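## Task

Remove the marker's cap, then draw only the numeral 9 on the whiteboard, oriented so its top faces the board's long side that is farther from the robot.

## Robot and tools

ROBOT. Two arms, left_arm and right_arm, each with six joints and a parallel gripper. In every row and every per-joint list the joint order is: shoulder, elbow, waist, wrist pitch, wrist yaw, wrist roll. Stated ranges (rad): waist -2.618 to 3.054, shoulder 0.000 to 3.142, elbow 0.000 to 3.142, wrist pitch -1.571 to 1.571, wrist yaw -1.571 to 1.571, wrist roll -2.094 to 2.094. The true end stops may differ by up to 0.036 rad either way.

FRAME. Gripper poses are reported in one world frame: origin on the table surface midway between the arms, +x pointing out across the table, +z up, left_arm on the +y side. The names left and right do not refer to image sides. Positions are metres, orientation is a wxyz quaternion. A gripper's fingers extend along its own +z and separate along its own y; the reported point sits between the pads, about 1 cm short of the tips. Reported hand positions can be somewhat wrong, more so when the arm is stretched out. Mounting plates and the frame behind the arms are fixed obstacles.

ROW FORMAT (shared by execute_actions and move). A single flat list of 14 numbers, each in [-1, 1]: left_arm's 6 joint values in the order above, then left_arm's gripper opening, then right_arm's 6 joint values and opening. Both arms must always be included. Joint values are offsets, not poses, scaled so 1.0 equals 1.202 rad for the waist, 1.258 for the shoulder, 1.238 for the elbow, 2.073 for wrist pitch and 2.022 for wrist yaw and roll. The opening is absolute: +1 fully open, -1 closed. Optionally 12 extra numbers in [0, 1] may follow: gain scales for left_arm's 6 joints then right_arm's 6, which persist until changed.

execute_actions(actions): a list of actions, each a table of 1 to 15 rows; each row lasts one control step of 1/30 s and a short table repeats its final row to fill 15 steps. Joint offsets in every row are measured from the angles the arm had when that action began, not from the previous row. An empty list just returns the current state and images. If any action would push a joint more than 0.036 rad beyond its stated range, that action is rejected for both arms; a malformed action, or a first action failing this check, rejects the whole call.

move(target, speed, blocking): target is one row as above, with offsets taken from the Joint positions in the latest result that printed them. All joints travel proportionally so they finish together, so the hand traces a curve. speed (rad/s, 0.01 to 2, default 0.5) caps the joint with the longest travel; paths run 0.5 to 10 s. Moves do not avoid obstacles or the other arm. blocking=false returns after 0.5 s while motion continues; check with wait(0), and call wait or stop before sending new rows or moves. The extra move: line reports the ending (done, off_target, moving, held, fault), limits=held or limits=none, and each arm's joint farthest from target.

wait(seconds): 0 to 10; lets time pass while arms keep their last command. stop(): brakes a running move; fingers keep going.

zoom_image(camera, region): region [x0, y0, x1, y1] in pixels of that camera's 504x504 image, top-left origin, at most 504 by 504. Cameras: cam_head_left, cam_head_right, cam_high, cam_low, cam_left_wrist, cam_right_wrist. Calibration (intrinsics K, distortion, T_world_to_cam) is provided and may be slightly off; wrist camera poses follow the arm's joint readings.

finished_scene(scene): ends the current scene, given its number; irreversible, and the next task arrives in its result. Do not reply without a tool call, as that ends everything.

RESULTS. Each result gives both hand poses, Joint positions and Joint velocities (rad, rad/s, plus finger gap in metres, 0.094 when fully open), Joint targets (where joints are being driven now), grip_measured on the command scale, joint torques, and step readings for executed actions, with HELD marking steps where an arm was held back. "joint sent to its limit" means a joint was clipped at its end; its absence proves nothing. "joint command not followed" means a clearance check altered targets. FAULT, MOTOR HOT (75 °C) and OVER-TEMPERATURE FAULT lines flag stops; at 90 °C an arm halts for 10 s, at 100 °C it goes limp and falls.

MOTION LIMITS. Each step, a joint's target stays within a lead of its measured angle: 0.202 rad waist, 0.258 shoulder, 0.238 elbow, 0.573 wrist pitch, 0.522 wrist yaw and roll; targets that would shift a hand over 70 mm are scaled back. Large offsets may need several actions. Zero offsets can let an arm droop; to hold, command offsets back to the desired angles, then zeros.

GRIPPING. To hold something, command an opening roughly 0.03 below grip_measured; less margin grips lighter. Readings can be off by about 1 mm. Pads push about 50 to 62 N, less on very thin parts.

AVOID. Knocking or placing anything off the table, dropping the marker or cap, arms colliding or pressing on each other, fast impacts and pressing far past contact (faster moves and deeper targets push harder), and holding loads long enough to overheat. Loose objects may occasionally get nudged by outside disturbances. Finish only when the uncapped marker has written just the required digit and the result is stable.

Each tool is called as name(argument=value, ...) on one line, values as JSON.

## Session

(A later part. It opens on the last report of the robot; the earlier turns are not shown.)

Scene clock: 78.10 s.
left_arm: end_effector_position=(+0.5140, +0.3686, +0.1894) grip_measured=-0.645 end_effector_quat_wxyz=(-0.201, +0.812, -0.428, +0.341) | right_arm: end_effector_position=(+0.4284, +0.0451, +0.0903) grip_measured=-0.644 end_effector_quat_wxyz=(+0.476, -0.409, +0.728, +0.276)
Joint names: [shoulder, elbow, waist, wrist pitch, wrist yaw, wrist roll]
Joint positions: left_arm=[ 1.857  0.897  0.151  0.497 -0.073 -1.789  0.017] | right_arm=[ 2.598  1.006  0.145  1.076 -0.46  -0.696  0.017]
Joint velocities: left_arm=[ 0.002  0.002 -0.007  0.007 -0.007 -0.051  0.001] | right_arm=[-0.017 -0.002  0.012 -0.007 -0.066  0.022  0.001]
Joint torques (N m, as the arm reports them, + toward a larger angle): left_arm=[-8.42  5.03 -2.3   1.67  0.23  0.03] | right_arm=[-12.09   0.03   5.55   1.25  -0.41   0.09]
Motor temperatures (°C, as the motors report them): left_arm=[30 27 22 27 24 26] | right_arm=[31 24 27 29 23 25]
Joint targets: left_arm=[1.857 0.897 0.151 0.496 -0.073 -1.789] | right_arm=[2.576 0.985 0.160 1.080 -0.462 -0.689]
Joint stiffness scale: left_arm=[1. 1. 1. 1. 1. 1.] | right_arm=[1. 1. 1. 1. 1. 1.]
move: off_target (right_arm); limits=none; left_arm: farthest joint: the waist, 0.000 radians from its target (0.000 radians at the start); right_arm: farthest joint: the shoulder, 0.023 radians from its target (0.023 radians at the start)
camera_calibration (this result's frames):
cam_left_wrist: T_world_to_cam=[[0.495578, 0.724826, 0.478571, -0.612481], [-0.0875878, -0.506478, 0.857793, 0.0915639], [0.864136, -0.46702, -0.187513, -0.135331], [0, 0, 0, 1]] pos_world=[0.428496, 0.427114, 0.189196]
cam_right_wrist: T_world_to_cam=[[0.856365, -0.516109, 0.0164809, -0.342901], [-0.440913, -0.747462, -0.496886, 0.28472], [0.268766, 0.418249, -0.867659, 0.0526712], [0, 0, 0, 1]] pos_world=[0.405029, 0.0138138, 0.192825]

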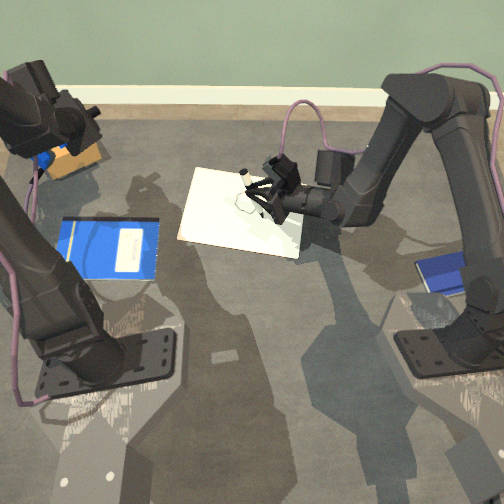

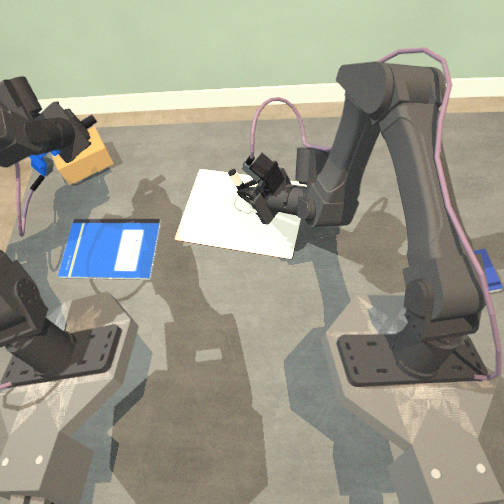

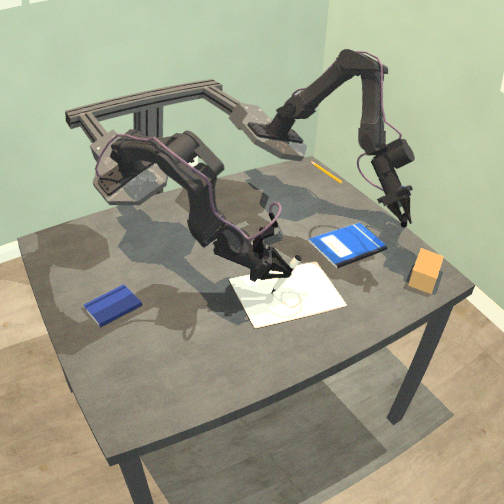

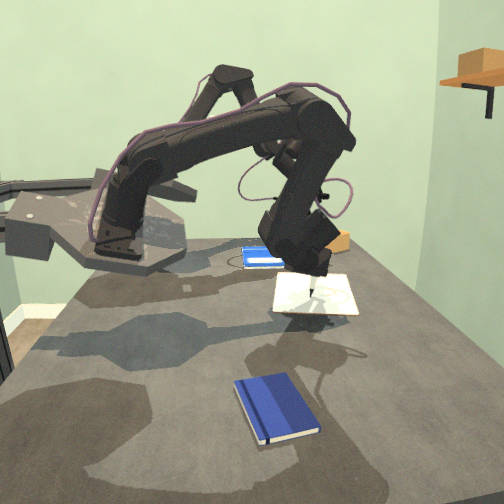

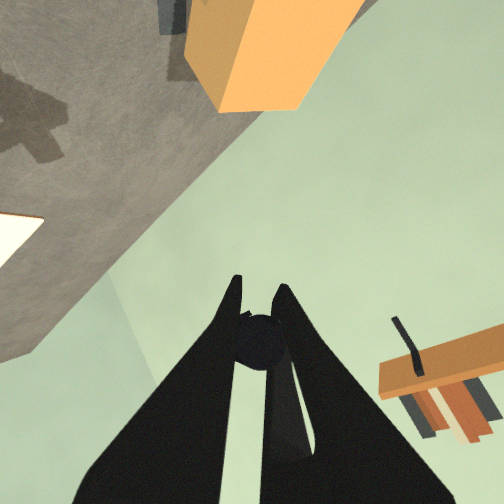

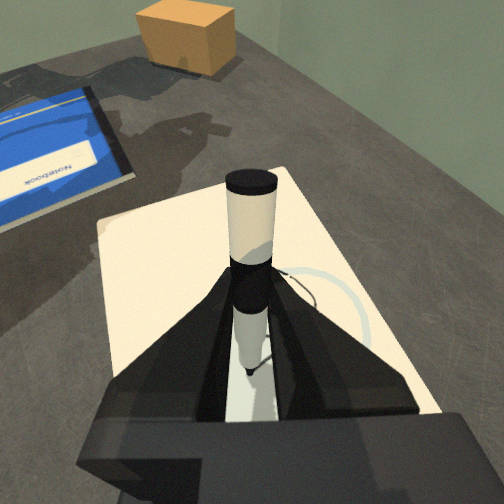

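move(target=[0,0,0,0,0,0,-0.72,0.035,-0.122,0.054,0.088,0.024,0.015,-0.72], speed=0.15)

move(target=[0,0,0,0,0,0,-0.72,-0.2,0,0,0,0,0,-0.72], speed=0.4)

move(target=[0,0,0,0,0,0,-0.72,-0.2,0,-0.4,0,0,0,-0.72], speed=0.8)

zoom_image(camera="cam_head_left", region=[170,150,330,270])

Scene clock: 80.33 s.
left_arm: end_effector_position=(+0.5140, +0.3686, +0.1894) grip_measured=-0.645 end_effector_quat_wxyz=(-0.201, +0.812, -0.428, +0.341) | right_arm: end_effector_position=(+0.3869, +0.0484, +0.0892) grip_measured=-0.644 end_effector_quat_wxyz=(+0.471, -0.409, +0.733, +0.271)
Joint names: [shoulder, elbow, waist, wrist pitch, wrist yaw, wrist roll]
Joint positions: left_arm=[ 1.857  0.897  0.151  0.497 -0.073 -1.789  0.017] | right_arm=[ 2.629  0.874  0.193  1.241 -0.402 -0.671  0.017]
Joint velocities: left_arm=[ 0.002 -0.017 -0.017  0.007  0.051  0.066 -0.001] | right_arm=[ 0.007  0.012 -0.022  0.066  0.037 -0.066  0.001]
Joint torques (N m, as the arm reports them, + toward a larger angle): left_arm=[-8.48  5.05 -2.29  1.66  0.22  0.02] | right_arm=[-8.37 -0.64  5.38  1.42 -0.5   0.08]
Motor temperatures (°C, as the motors report them): left_arm=[30 27 22 27 24 26] | right_arm=[31 24 27 30 23 25]
Joint targets: left_arm=[1.857 0.897 0.151 0.496 -0.073 -1.789] | right_arm=[2.643 0.855 0.209 1.258 -0.411 -0.665]
Joint stiffness scale: left_arm=[1. 1. 1. 1. 1. 1.] | right_arm=[1. 1. 1. 1. 1. 1.]
move: done; limits=none; left_arm: farthest joint: the waist, 0.000 radians from its target (0.000 radians at the start); right_arm: farthest joint: the elbow, 0.019 radians from its target (0.151 radians at the start)
camera_calibration (this result's frames):
cam_left_wrist: T_world_to_cam=[[0.495578, 0.724826, 0.478571, -0.612481], [-0.0875878, -0.506478, 0.857793, 0.0915639], [0.864136, -0.46702, -0.187513, -0.135331], [0, 0, 0, 1]] pos_world=[0.428496, 0.427114, 0.189196]
cam_right_wrist: T_world_to_cam=[[0.853069, -0.521515, 0.0171785, -0.304208], [-0.449652, -0.751425, -0.482881, 0.270714], [0.264738, 0.404207, -0.875517, 0.064387], [0, 0, 0, 1]] pos_world=[0.364192, 0.0187464, 0.19232]

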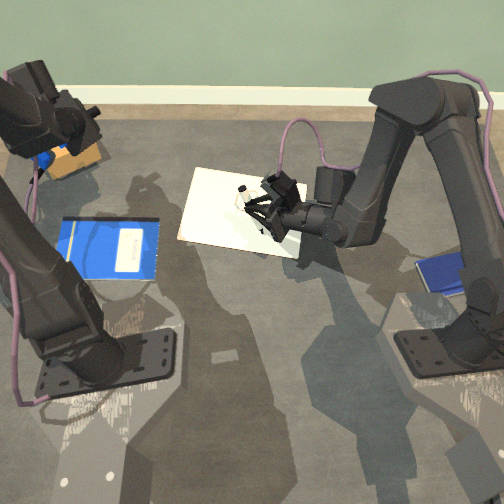

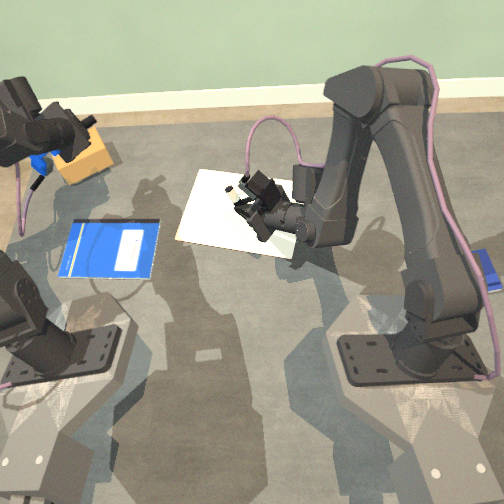

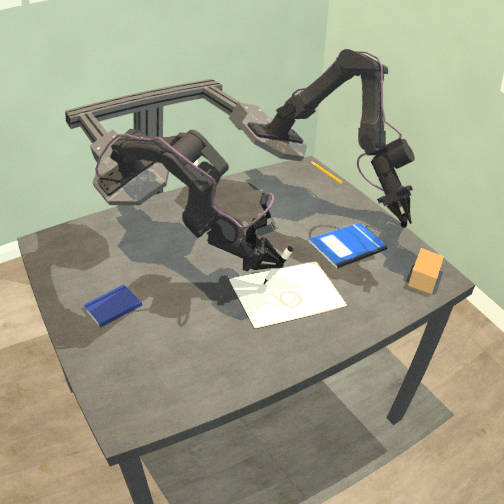

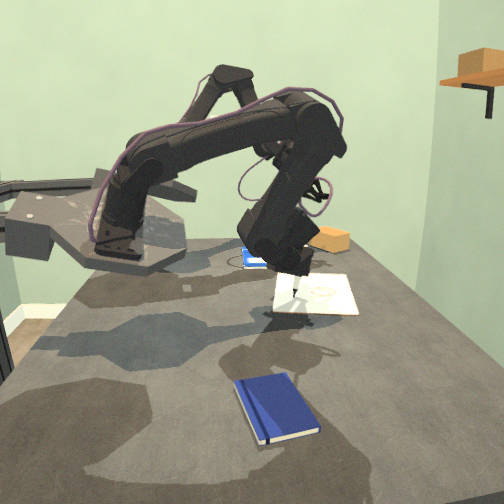

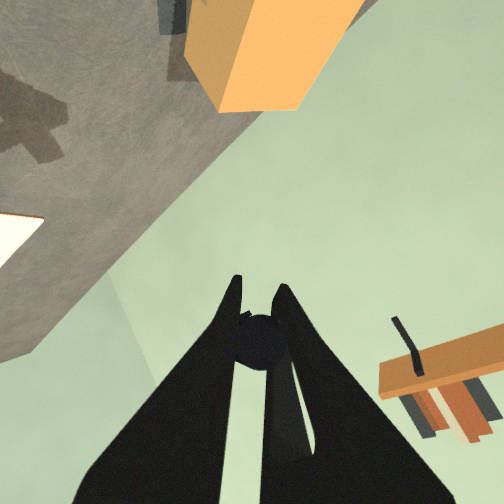

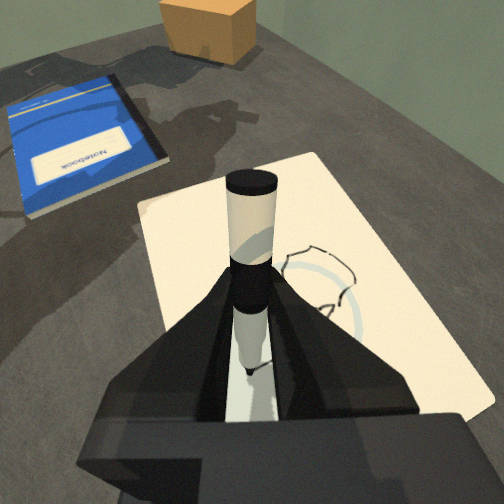

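Scene clock: 81.37 s.
left_arm: end_effector_position=(+0.5140, +0.3686, +0.1894) grip_measured=-0.645 end_effector_quat_wxyz=(-0.201, +0.812, -0.428, +0.341) | right_arm: end_effector_position=(+0.4577, +0.0337, +0.1785) grip_measured=-0.644 end_effector_quat_wxyz=(+0.565, -0.385, +0.692, +0.231)
Joint names: [shoulder, elbow, waist, wrist pitch, wrist yaw, wrist roll]
Joint positions: left_arm=[ 1.857  0.897  0.151  0.497 -0.073 -1.789  0.017] | right_arm=[ 2.399  0.874  0.193  1.235 -0.393 -0.671  0.017]
Joint velocities: left_arm=[ 0.002 -0.002 -0.012 -0.007 -0.007 -0.081 -0.   ] | right_arm=[ 0.002 -0.007  0.007 -0.007 -0.007 -0.125  0.   ]
Joint torques (N m, as the arm reports them, + toward a larger angle): left_arm=[-8.43  5.01 -2.32  1.68  0.23  0.03] | right_arm=[-11.98   2.49   3.99   1.45  -0.43   0.02]
Motor temperatures (°C, as the motors report them): left_arm=[30 27 22 27 24 26] | right_arm=[31 24 27 30 23 25]
Joint targets: left_arm=[1.857 0.897 0.151 0.496 -0.073 -1.789] | right_arm=[2.377 0.874 0.193 1.241 -0.402 -0.671]
Joint stiffness scale: left_arm=[1. 1. 1. 1. 1. 1.] | right_arm=[1. 1. 1. 1. 1. 1.]
move: off_target (right_arm); limits=none; left_arm: farthest joint: the waist, 0.000 radians from its target (0.000 radians at the start); right_arm: farthest joint: the shoulder, 0.022 radians from its target (0.251 radians at the start)
camera_calibration (this result's frames):
cam_left_wrist: T_world_to_cam=[[0.495578, 0.724826, 0.478571, -0.612481], [-0.0875878, -0.506478, 0.857793, 0.0915639], [0.864136, -0.46702, -0.187513, -0.135331], [0, 0, 0, 1]] pos_world=[0.428496, 0.427114, 0.189196]
cam_right_wrist: T_world_to_cam=[[0.786714, -0.600613, 0.142637, -0.363101], [-0.406785, -0.67818, -0.612044, 0.335587], [0.464335, 0.423481, -0.777854, 0.0203419], [0, 0, 0, 1]] pos_world=[0.412723, 0.000890945, 0.273009]

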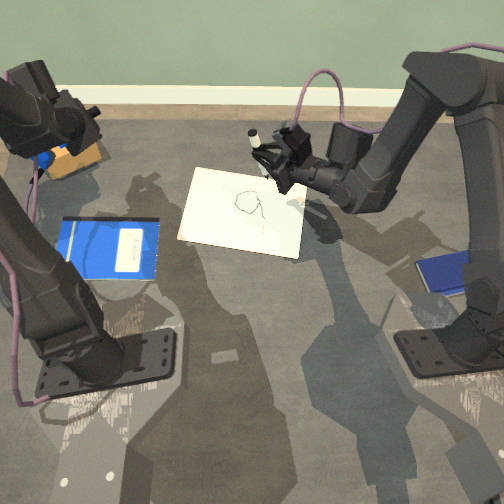

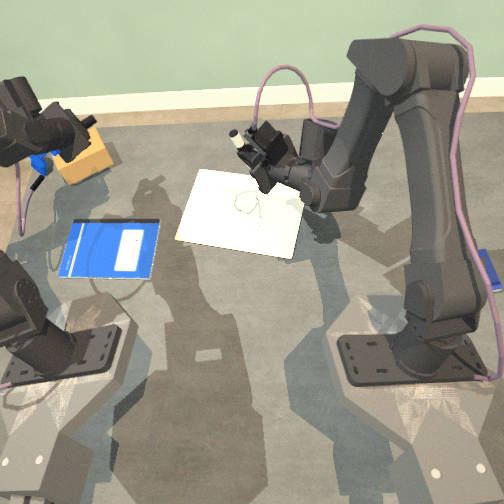

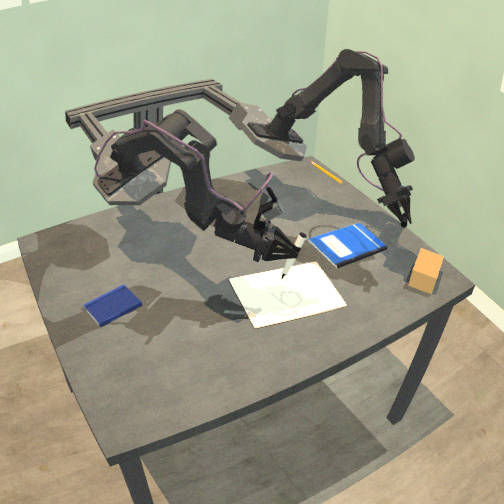

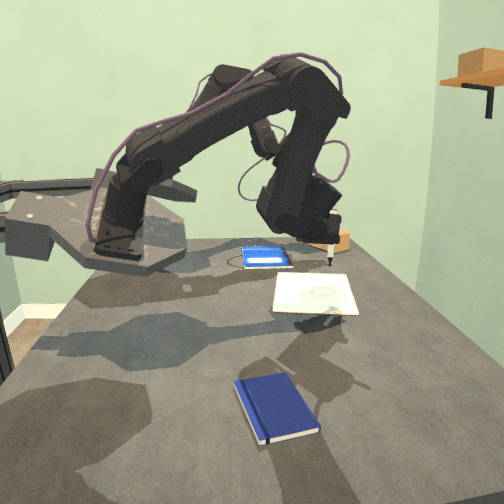

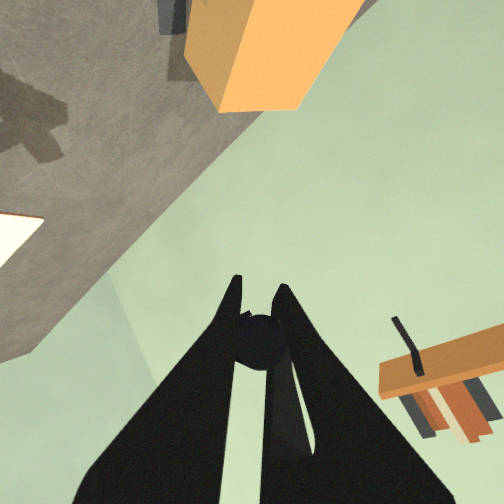

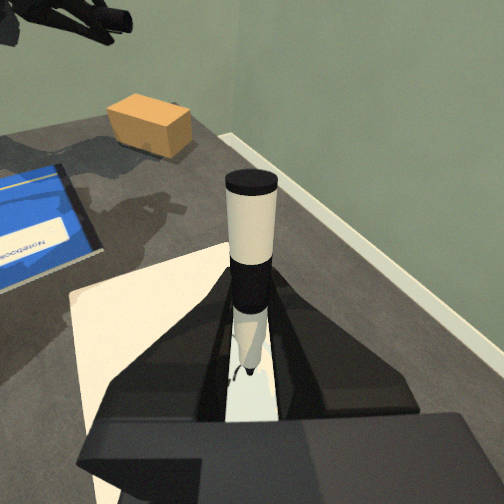

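Scene clock: 82.40 s.
left_arm: end_effector_position=(+0.5140, +0.3686, +0.1894) grip_measured=-0.645 end_effector_quat_wxyz=(-0.201, +0.812, -0.428, +0.341) | right_arm: end_effector_position=(+0.5588, -0.2317, +0.1869) grip_measured=-0.644 end_effector_quat_wxyz=(+0.602, -0.235, +0.763, +0.014)
Joint names: [shoulder, elbow, waist, wrist pitch, wrist yaw, wrist roll]
Joint positions: left_arm=[ 1.857  0.897  0.151  0.497 -0.073 -1.789  0.017] | right_arm=[ 2.172  0.874 -0.3    1.229 -0.378 -0.671  0.017]
Joint velocities: left_arm=[ 0.007 -0.002 -0.012 -0.007 -0.066 -0.022 -0.   ] | right_arm=[ 0.012 -0.002 -0.002  0.095  0.022  0.007 -0.   ]
Joint torques (N m, as the arm reports them, + toward a larger angle): left_arm=[-8.43  5.   -2.3   1.68  0.23  0.03] | right_arm=[-12.55   2.99   3.56   1.57  -0.4    0.03]
Motor temperatures (°C, as the motors report them): left_arm=[30 27 22 27 24 26] | right_arm=[31 24 27 30 23 25]
Joint targets: left_arm=[1.857 0.897 0.151 0.496 -0.073 -1.789] | right_arm=[2.148 0.874 -0.287 1.236 -0.393 -0.671]
Joint stiffness scale: left_arm=[1. 1. 1. 1. 1. 1.] | right_arm=[1. 1. 1. 1. 1. 1.]
move: off_target (right_arm); limits=none; left_arm: farthest joint: the waist, 0.000 radians from its target (0.000 radians at the start); right_arm: farthest joint: the shoulder, 0.025 radians from its target (0.252 radians at the start)
camera_calibration (this result's frames):
cam_left_wrist: T_world_to_cam=[[0.495578, 0.724826, 0.478571, -0.612481], [-0.0875878, -0.506478, 0.857793, 0.0915639], [0.864136, -0.46702, -0.187513, -0.135331], [0, 0, 0, 1]] pos_world=[0.428496, 0.427114, 0.189196]
cam_right_wrist: T_world_to_cam=[[0.366576, -0.884814, 0.287623, -0.461426], [-0.676222, -0.465711, -0.570821, 0.394027], [0.639019, 0.014752, -0.769049, -0.101602], [0, 0, 0, 1]] pos_world=[0.500523, -0.223274, 0.279498]

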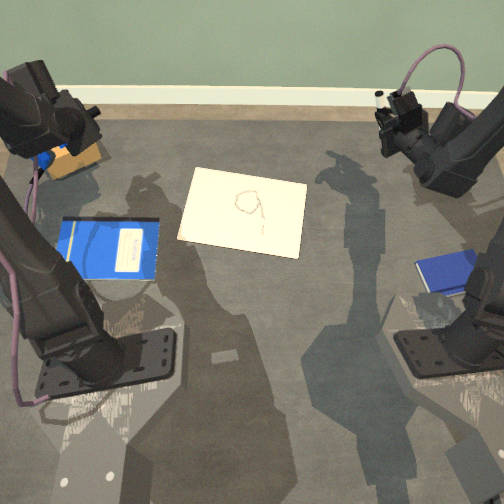

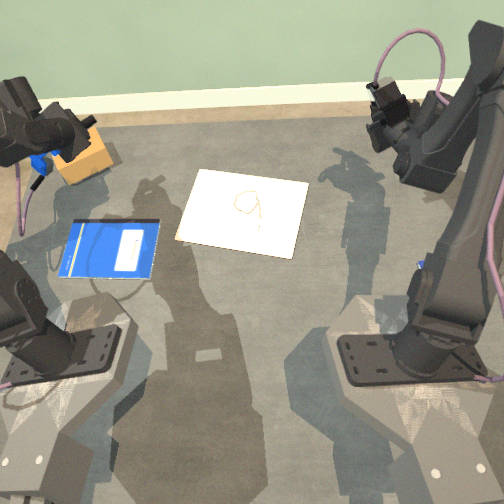

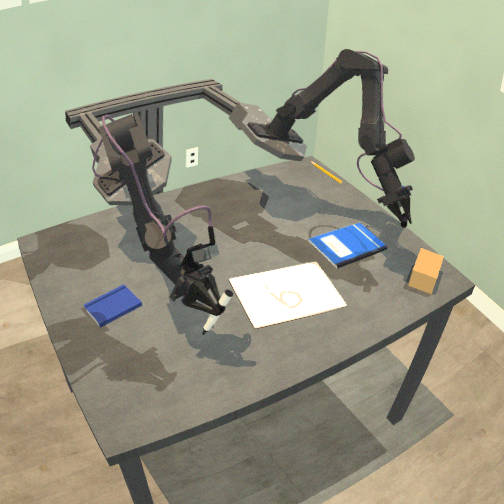

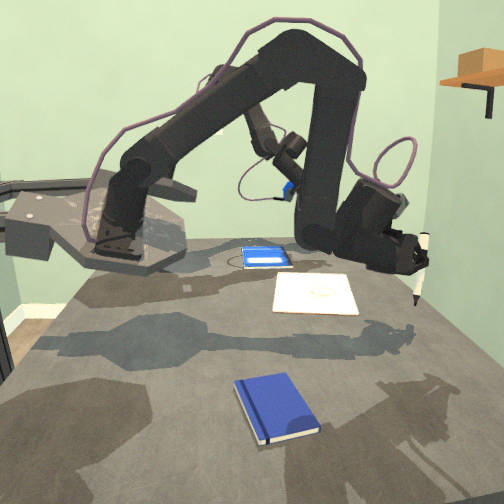

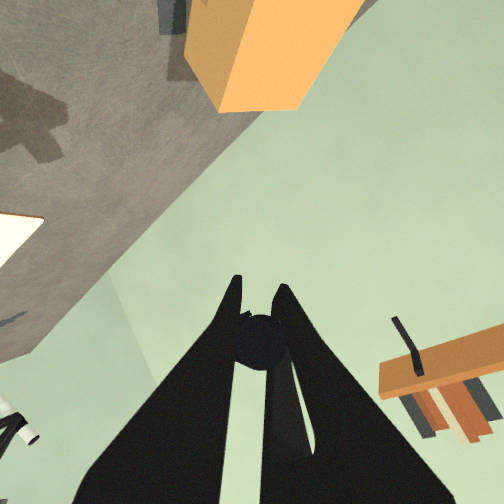

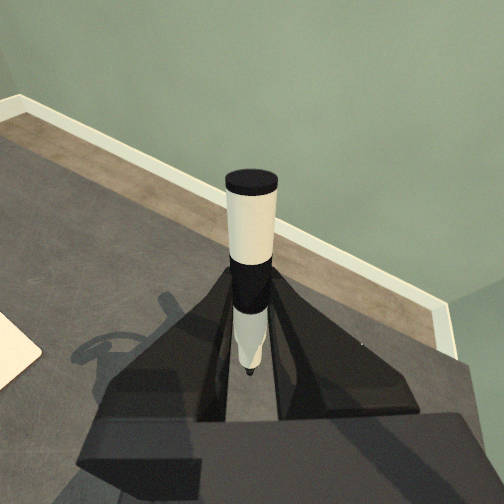

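Region (170, 150, 330, 270) of cam_head_left's 504x504 image, scaled by 3.150, with more detail than that image has; it fills the top 378 rows of this view, and the rest is white.

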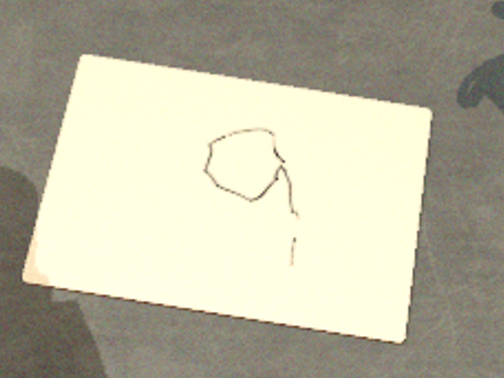

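zoom_image(camera="cam_head_left", region=[225,180,285,245])

Region (225, 180, 285, 245) of cam_head_left's 504x504 image, scaled by 7.754, with more detail than that image has; it fills the left 465 columns of this view, and the rest is white.

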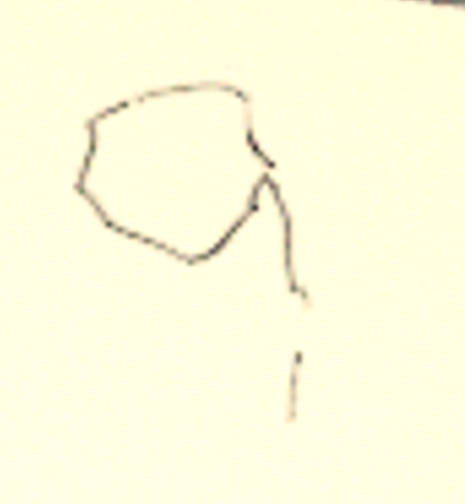

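move(target=[0,0,0,0,0,0,-0.72,0.2925,0.261,0.370,-0.169,-0.052,-0.02,-0.72], speed=0.7)

Scene clock: 84.43 s.
left_arm: end_effector_position=(+0.5140, +0.3686, +0.1894) grip_measured=-0.645 end_effector_quat_wxyz=(-0.201, +0.812, -0.428, +0.341) | right_arm: end_effector_position=(+0.4819, +0.0509, +0.1137) grip_measured=-0.644 end_effector_quat_wxyz=(+0.488, -0.411, +0.721, +0.271)
Joint names: [shoulder, elbow, waist, wrist pitch, wrist yaw, wrist roll]
Joint positions: left_arm=[ 1.857  0.897  0.151  0.497 -0.073 -1.789  0.017] | right_arm=[ 2.54   1.168  0.143  0.88  -0.464 -0.705  0.017]
Joint velocities: left_arm=[ 0.007  0.002 -0.012 -0.007  0.007 -0.007 -0.   ] | right_arm=[-0.012 -0.012 -0.017  0.007  0.007 -0.022  0.001]
Joint torques (N m, as the arm reports them, + toward a larger angle): left_arm=[-8.43  5.01 -2.32  1.67  0.22  0.03] | right_arm=[-11.34   5.47   4.6    1.23  -0.59  -0.05]
Motor temperatures (°C, as the motors report them): left_arm=[30 27 22 27 24 26] | right_arm=[32 24 27 30 23 25]
Joint targets: left_arm=[1.857 0.897 0.151 0.496 -0.073 -1.789] | right_arm=[2.540 1.197 0.145 0.879 -0.484 -0.711]
Joint stiffness scale: left_arm=[1. 1. 1. 1. 1. 1.] | right_arm=[1. 1. 1. 1. 1. 1.]
move: off_target (right_arm); limits=none; left_arm: farthest joint: the waist, 0.000 radians from its target (0.000 radians at the start); right_arm: farthest joint: the elbow, 0.029 radians from its target (0.323 radians at the start)
camera_calibration (this result's frames):
cam_left_wrist: T_world_to_cam=[[0.495578, 0.724826, 0.478571, -0.612481], [-0.0875878, -0.506478, 0.857793, 0.0915639], [0.864136, -0.46702, -0.187513, -0.135331], [0, 0, 0, 1]] pos_world=[0.428496, 0.427114, 0.189196]
cam_right_wrist: T_world_to_cam=[[0.853896, -0.518979, 0.0390149, -0.387315], [-0.428755, -0.743976, -0.512513, 0.320084], [0.29501, 0.420905, -0.857793, 0.0422714], [0, 0, 0, 1]] pos_world=[0.455494, 0.019334, 0.215418]

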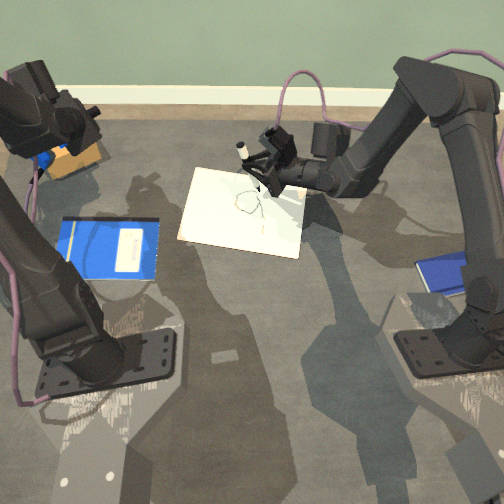

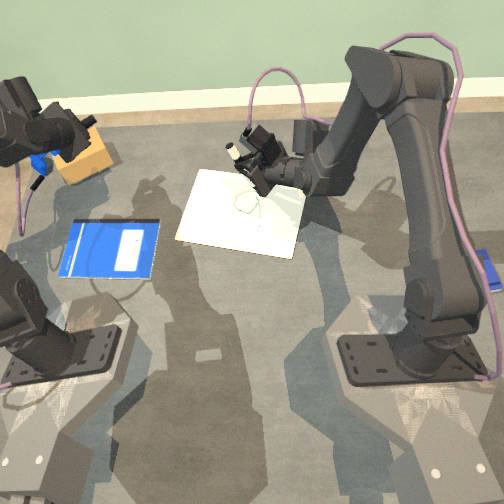

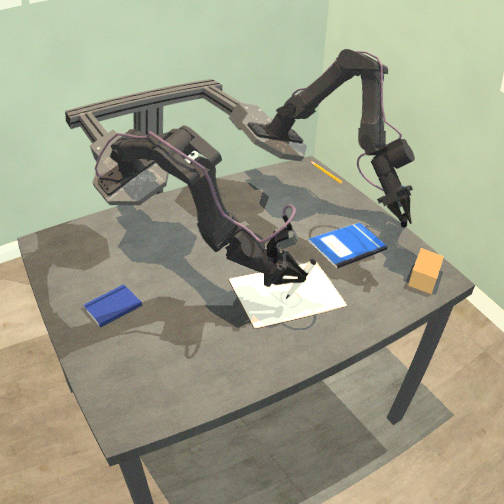

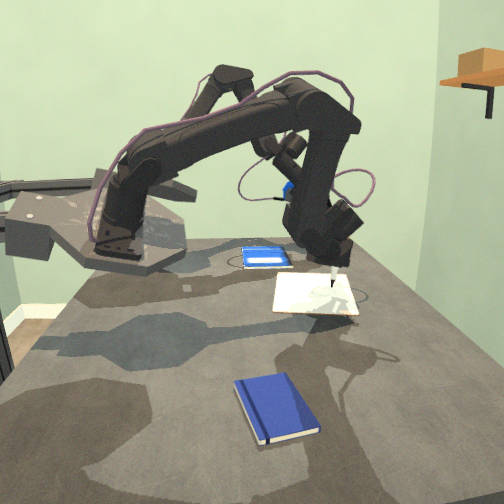

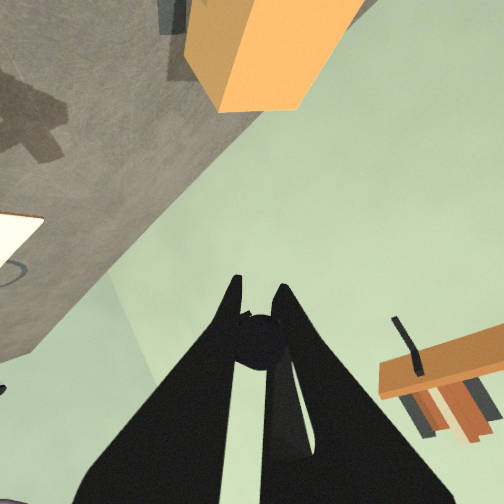

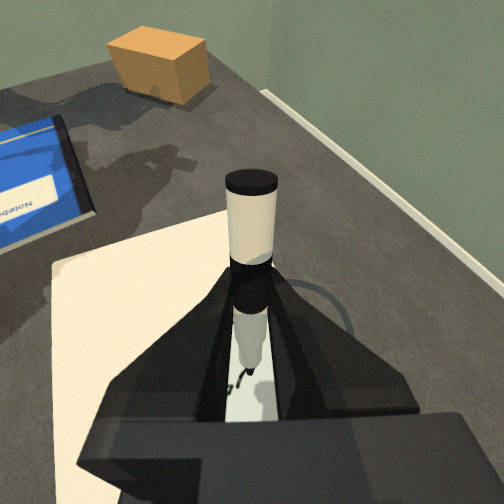

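move(target=[0,0,0,0,0,0,-0.72,0.049,0.03,-0.010,0,-0.016,-0.003,-0.72], speed=0.12)

Scene clock: 85.53 s.
left_arm: end_effector_position=(+0.5140, +0.3686, +0.1894) grip_measured=-0.645 end_effector_quat_wxyz=(-0.201, +0.812, -0.428, +0.341) | right_arm: end_effector_position=(+0.4715, +0.0513, +0.0928) grip_measured=-0.644 end_effector_quat_wxyz=(+0.472, -0.412, +0.728, +0.279)
Joint names: [shoulder, elbow, waist, wrist pitch, wrist yaw, wrist roll]
Joint positions: left_arm=[ 1.857  0.897  0.151  0.497 -0.073 -1.789  0.017] | right_arm=[ 2.591  1.182  0.131  0.878 -0.475 -0.706  0.017]
Joint velocities: left_arm=[-0.007 -0.002 -0.007  0.037 -0.051 -0.007 -0.   ] | right_arm=[ 0.017 -0.017 -0.012  0.066 -0.022  0.007 -0.001]
Joint torques (N m, as the arm reports them, + toward a larger angle): left_arm=[-8.46  5.01 -2.31  1.68  0.21  0.02] | right_arm=[-10.39   4.81   4.45   1.21  -0.64  -0.04]
Motor temperatures (°C, as the motors report them): left_arm=[30 27 22 27 24 26] | right_arm=[32 24 27 30 23 25]
Joint targets: left_arm=[1.857 0.897 0.151 0.496 -0.073 -1.789] | right_arm=[2.602 1.206 0.131 0.880 -0.497 -0.711]
Joint stiffness scale: left_arm=[1. 1. 1. 1. 1. 1.] | right_arm=[1. 1. 1. 1. 1. 1.]
move: off_target (right_arm); limits=none; left_arm: farthest joint: the waist, 0.000 radians from its target (0.000 radians at the start); right_arm: farthest joint: the elbow, 0.023 radians from its target (0.037 radians at the start)
camera_calibration (this result's frames):
cam_left_wrist: T_world_to_cam=[[0.495578, 0.724826, 0.478571, -0.612481], [-0.0875878, -0.506478, 0.857793, 0.0915639], [0.864136, -0.46702, -0.187513, -0.135331], [0, 0, 0, 1]] pos_world=[0.428496, 0.427114, 0.189196]
cam_right_wrist: T_world_to_cam=[[0.86048, -0.509361, 0.0111843, -0.378456], [-0.43859, -0.751738, -0.492472, 0.308379], [0.259254, 0.418857, -0.870256, 0.0452923], [0, 0, 0, 1]] pos_world=[0.449164, 0.0200785, 0.195517]

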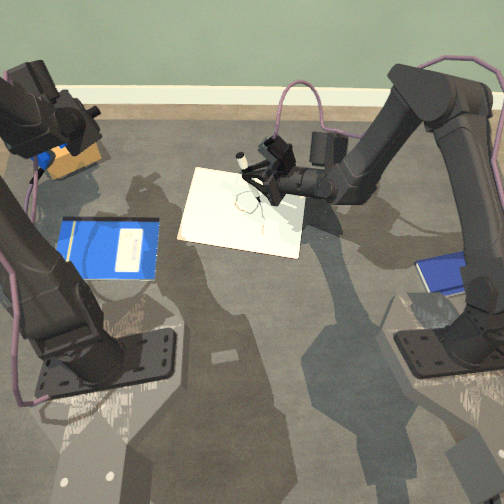

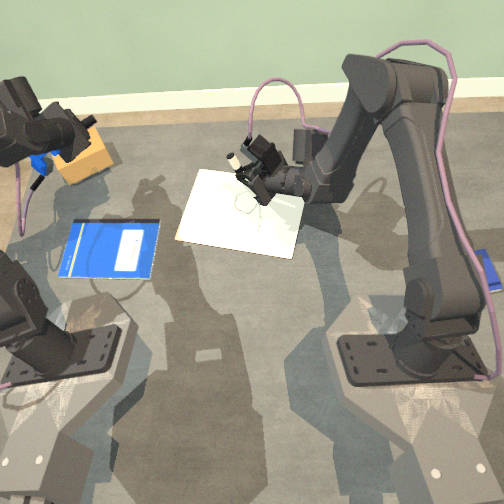

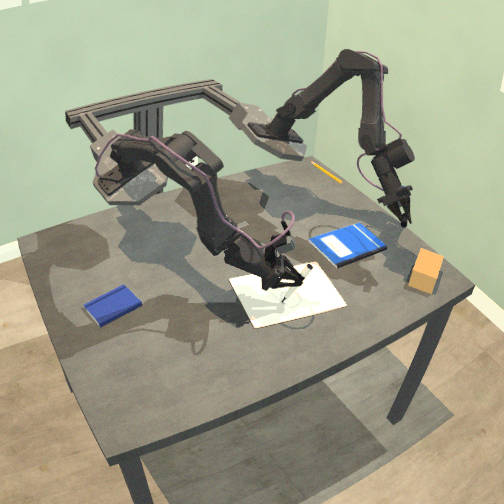

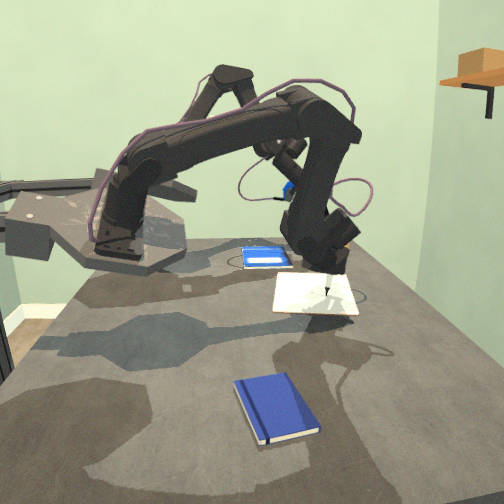

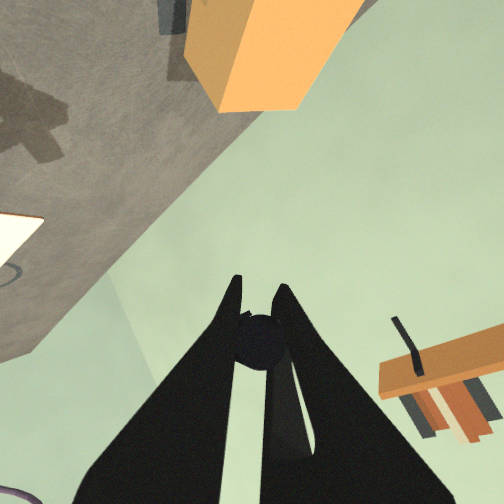

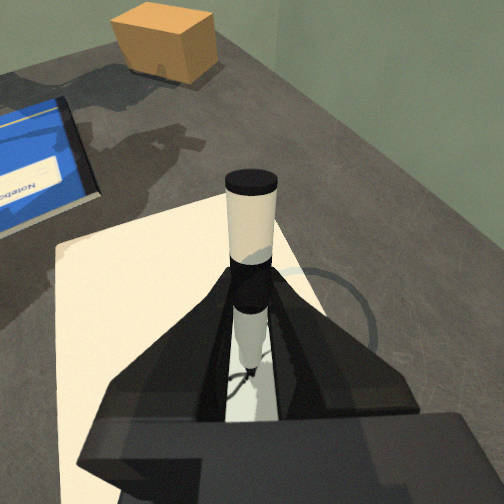

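move(target=[0,0,0,0,0,0,-0.72,0.017,-0.159,0.0216,0.095,0.0064,0.008,-0.72], speed=0.15)

Scene clock: 87.47 s.
left_arm: end_effector_position=(+0.5141, +0.3686, +0.1894) grip_measured=-0.645 end_effector_quat_wxyz=(-0.201, +0.812, -0.428, +0.341) | right_arm: end_effector_position=(+0.4296, +0.0431, +0.0903) grip_measured=-0.644 end_effector_quat_wxyz=(+0.474, -0.408, +0.730, +0.275)
Joint names: [shoulder, elbow, waist, wrist pitch, wrist yaw, wrist roll]
Joint positions: left_arm=[ 1.857  0.897  0.151  0.497 -0.073 -1.789  0.017] | right_arm=[ 2.591  1.005  0.141  1.066 -0.457 -0.696  0.017]
Joint velocities: left_arm=[-0.002  0.007 -0.022 -0.051 -0.022 -0.007 -0.   ] | right_arm=[ 0.002 -0.012  0.002 -0.051 -0.051 -0.007 -0.   ]
Joint torques (N m, as the arm reports them, + toward a larger angle): left_arm=[-8.46  5.   -2.28  1.66  0.21  0.03] | right_arm=[-8.52  0.1   5.63  1.3  -0.44  0.08]
Motor temperatures (°C, as the motors report them): left_arm=[30 27 22 27 24 26] | right_arm=[31 24 27 30 23 25]
Joint targets: left_arm=[1.857 0.897 0.151 0.497 -0.073 -1.789] | right_arm=[2.613 0.985 0.157 1.076 -0.462 -0.690]
Joint stiffness scale: left_arm=[1. 1. 1. 1. 1. 1.] | right_arm=[1. 1. 1. 1. 1. 1.]
move: off_target (right_arm); limits=none; left_arm: farthest joint: the waist, 0.000 radians from its target (0.000 radians at the start); right_arm: farthest joint: the shoulder, 0.021 radians from its target (0.021 radians at the start)
camera_calibration (this result's frames):
cam_left_wrist: T_world_to_cam=[[0.495327, 0.724841, 0.478807, -0.612488], [-0.0878371, -0.506558, 0.85772, 0.0917022], [0.864254, -0.466909, -0.187244, -0.135508], [0, 0, 0, 1]] pos_world=[0.42855, 0.427139, 0.189236]
cam_right_wrist: T_world_to_cam=[[0.854852, -0.518667, 0.014589, -0.344029], [-0.44547, -0.748048, -0.491914, 0.285312], [0.266053, 0.414015, -0.870521, 0.0548033], [0, 0, 0, 1]] pos_world=[0.406611, 0.0123013, 0.193075]

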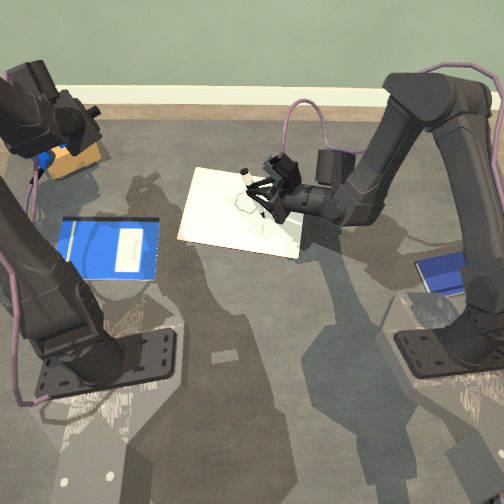

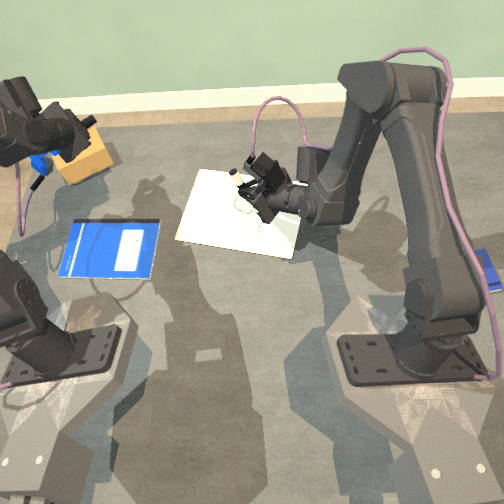

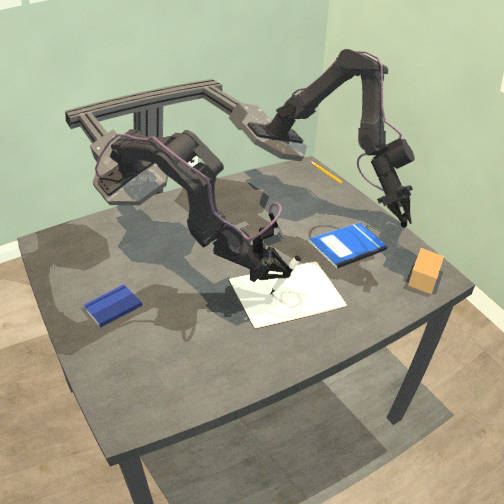

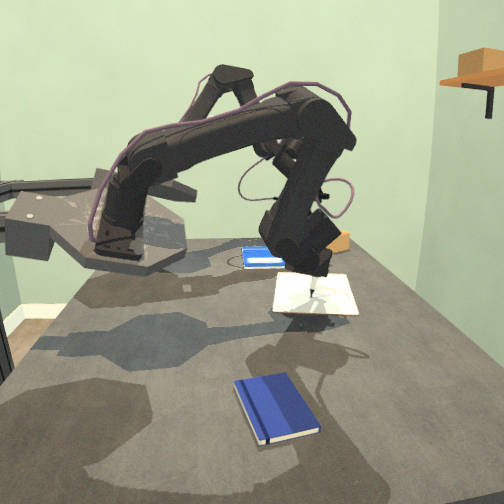

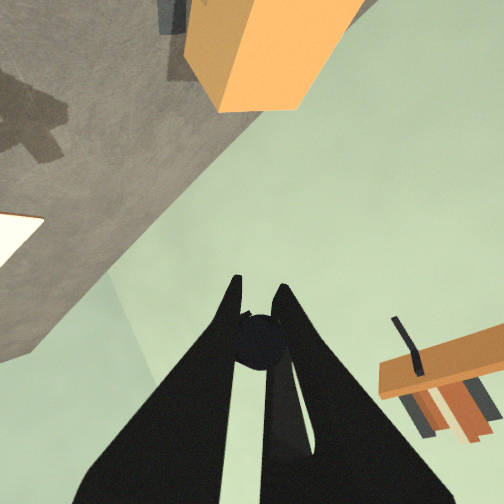

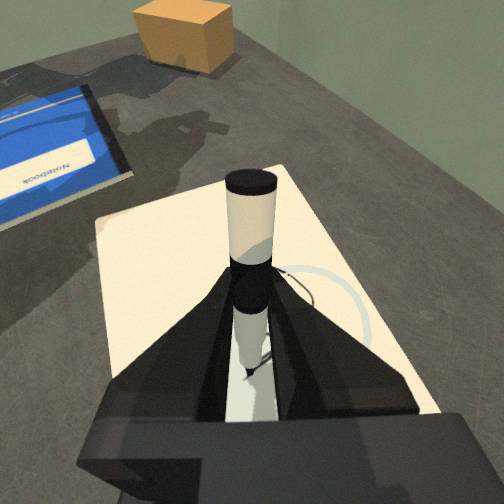

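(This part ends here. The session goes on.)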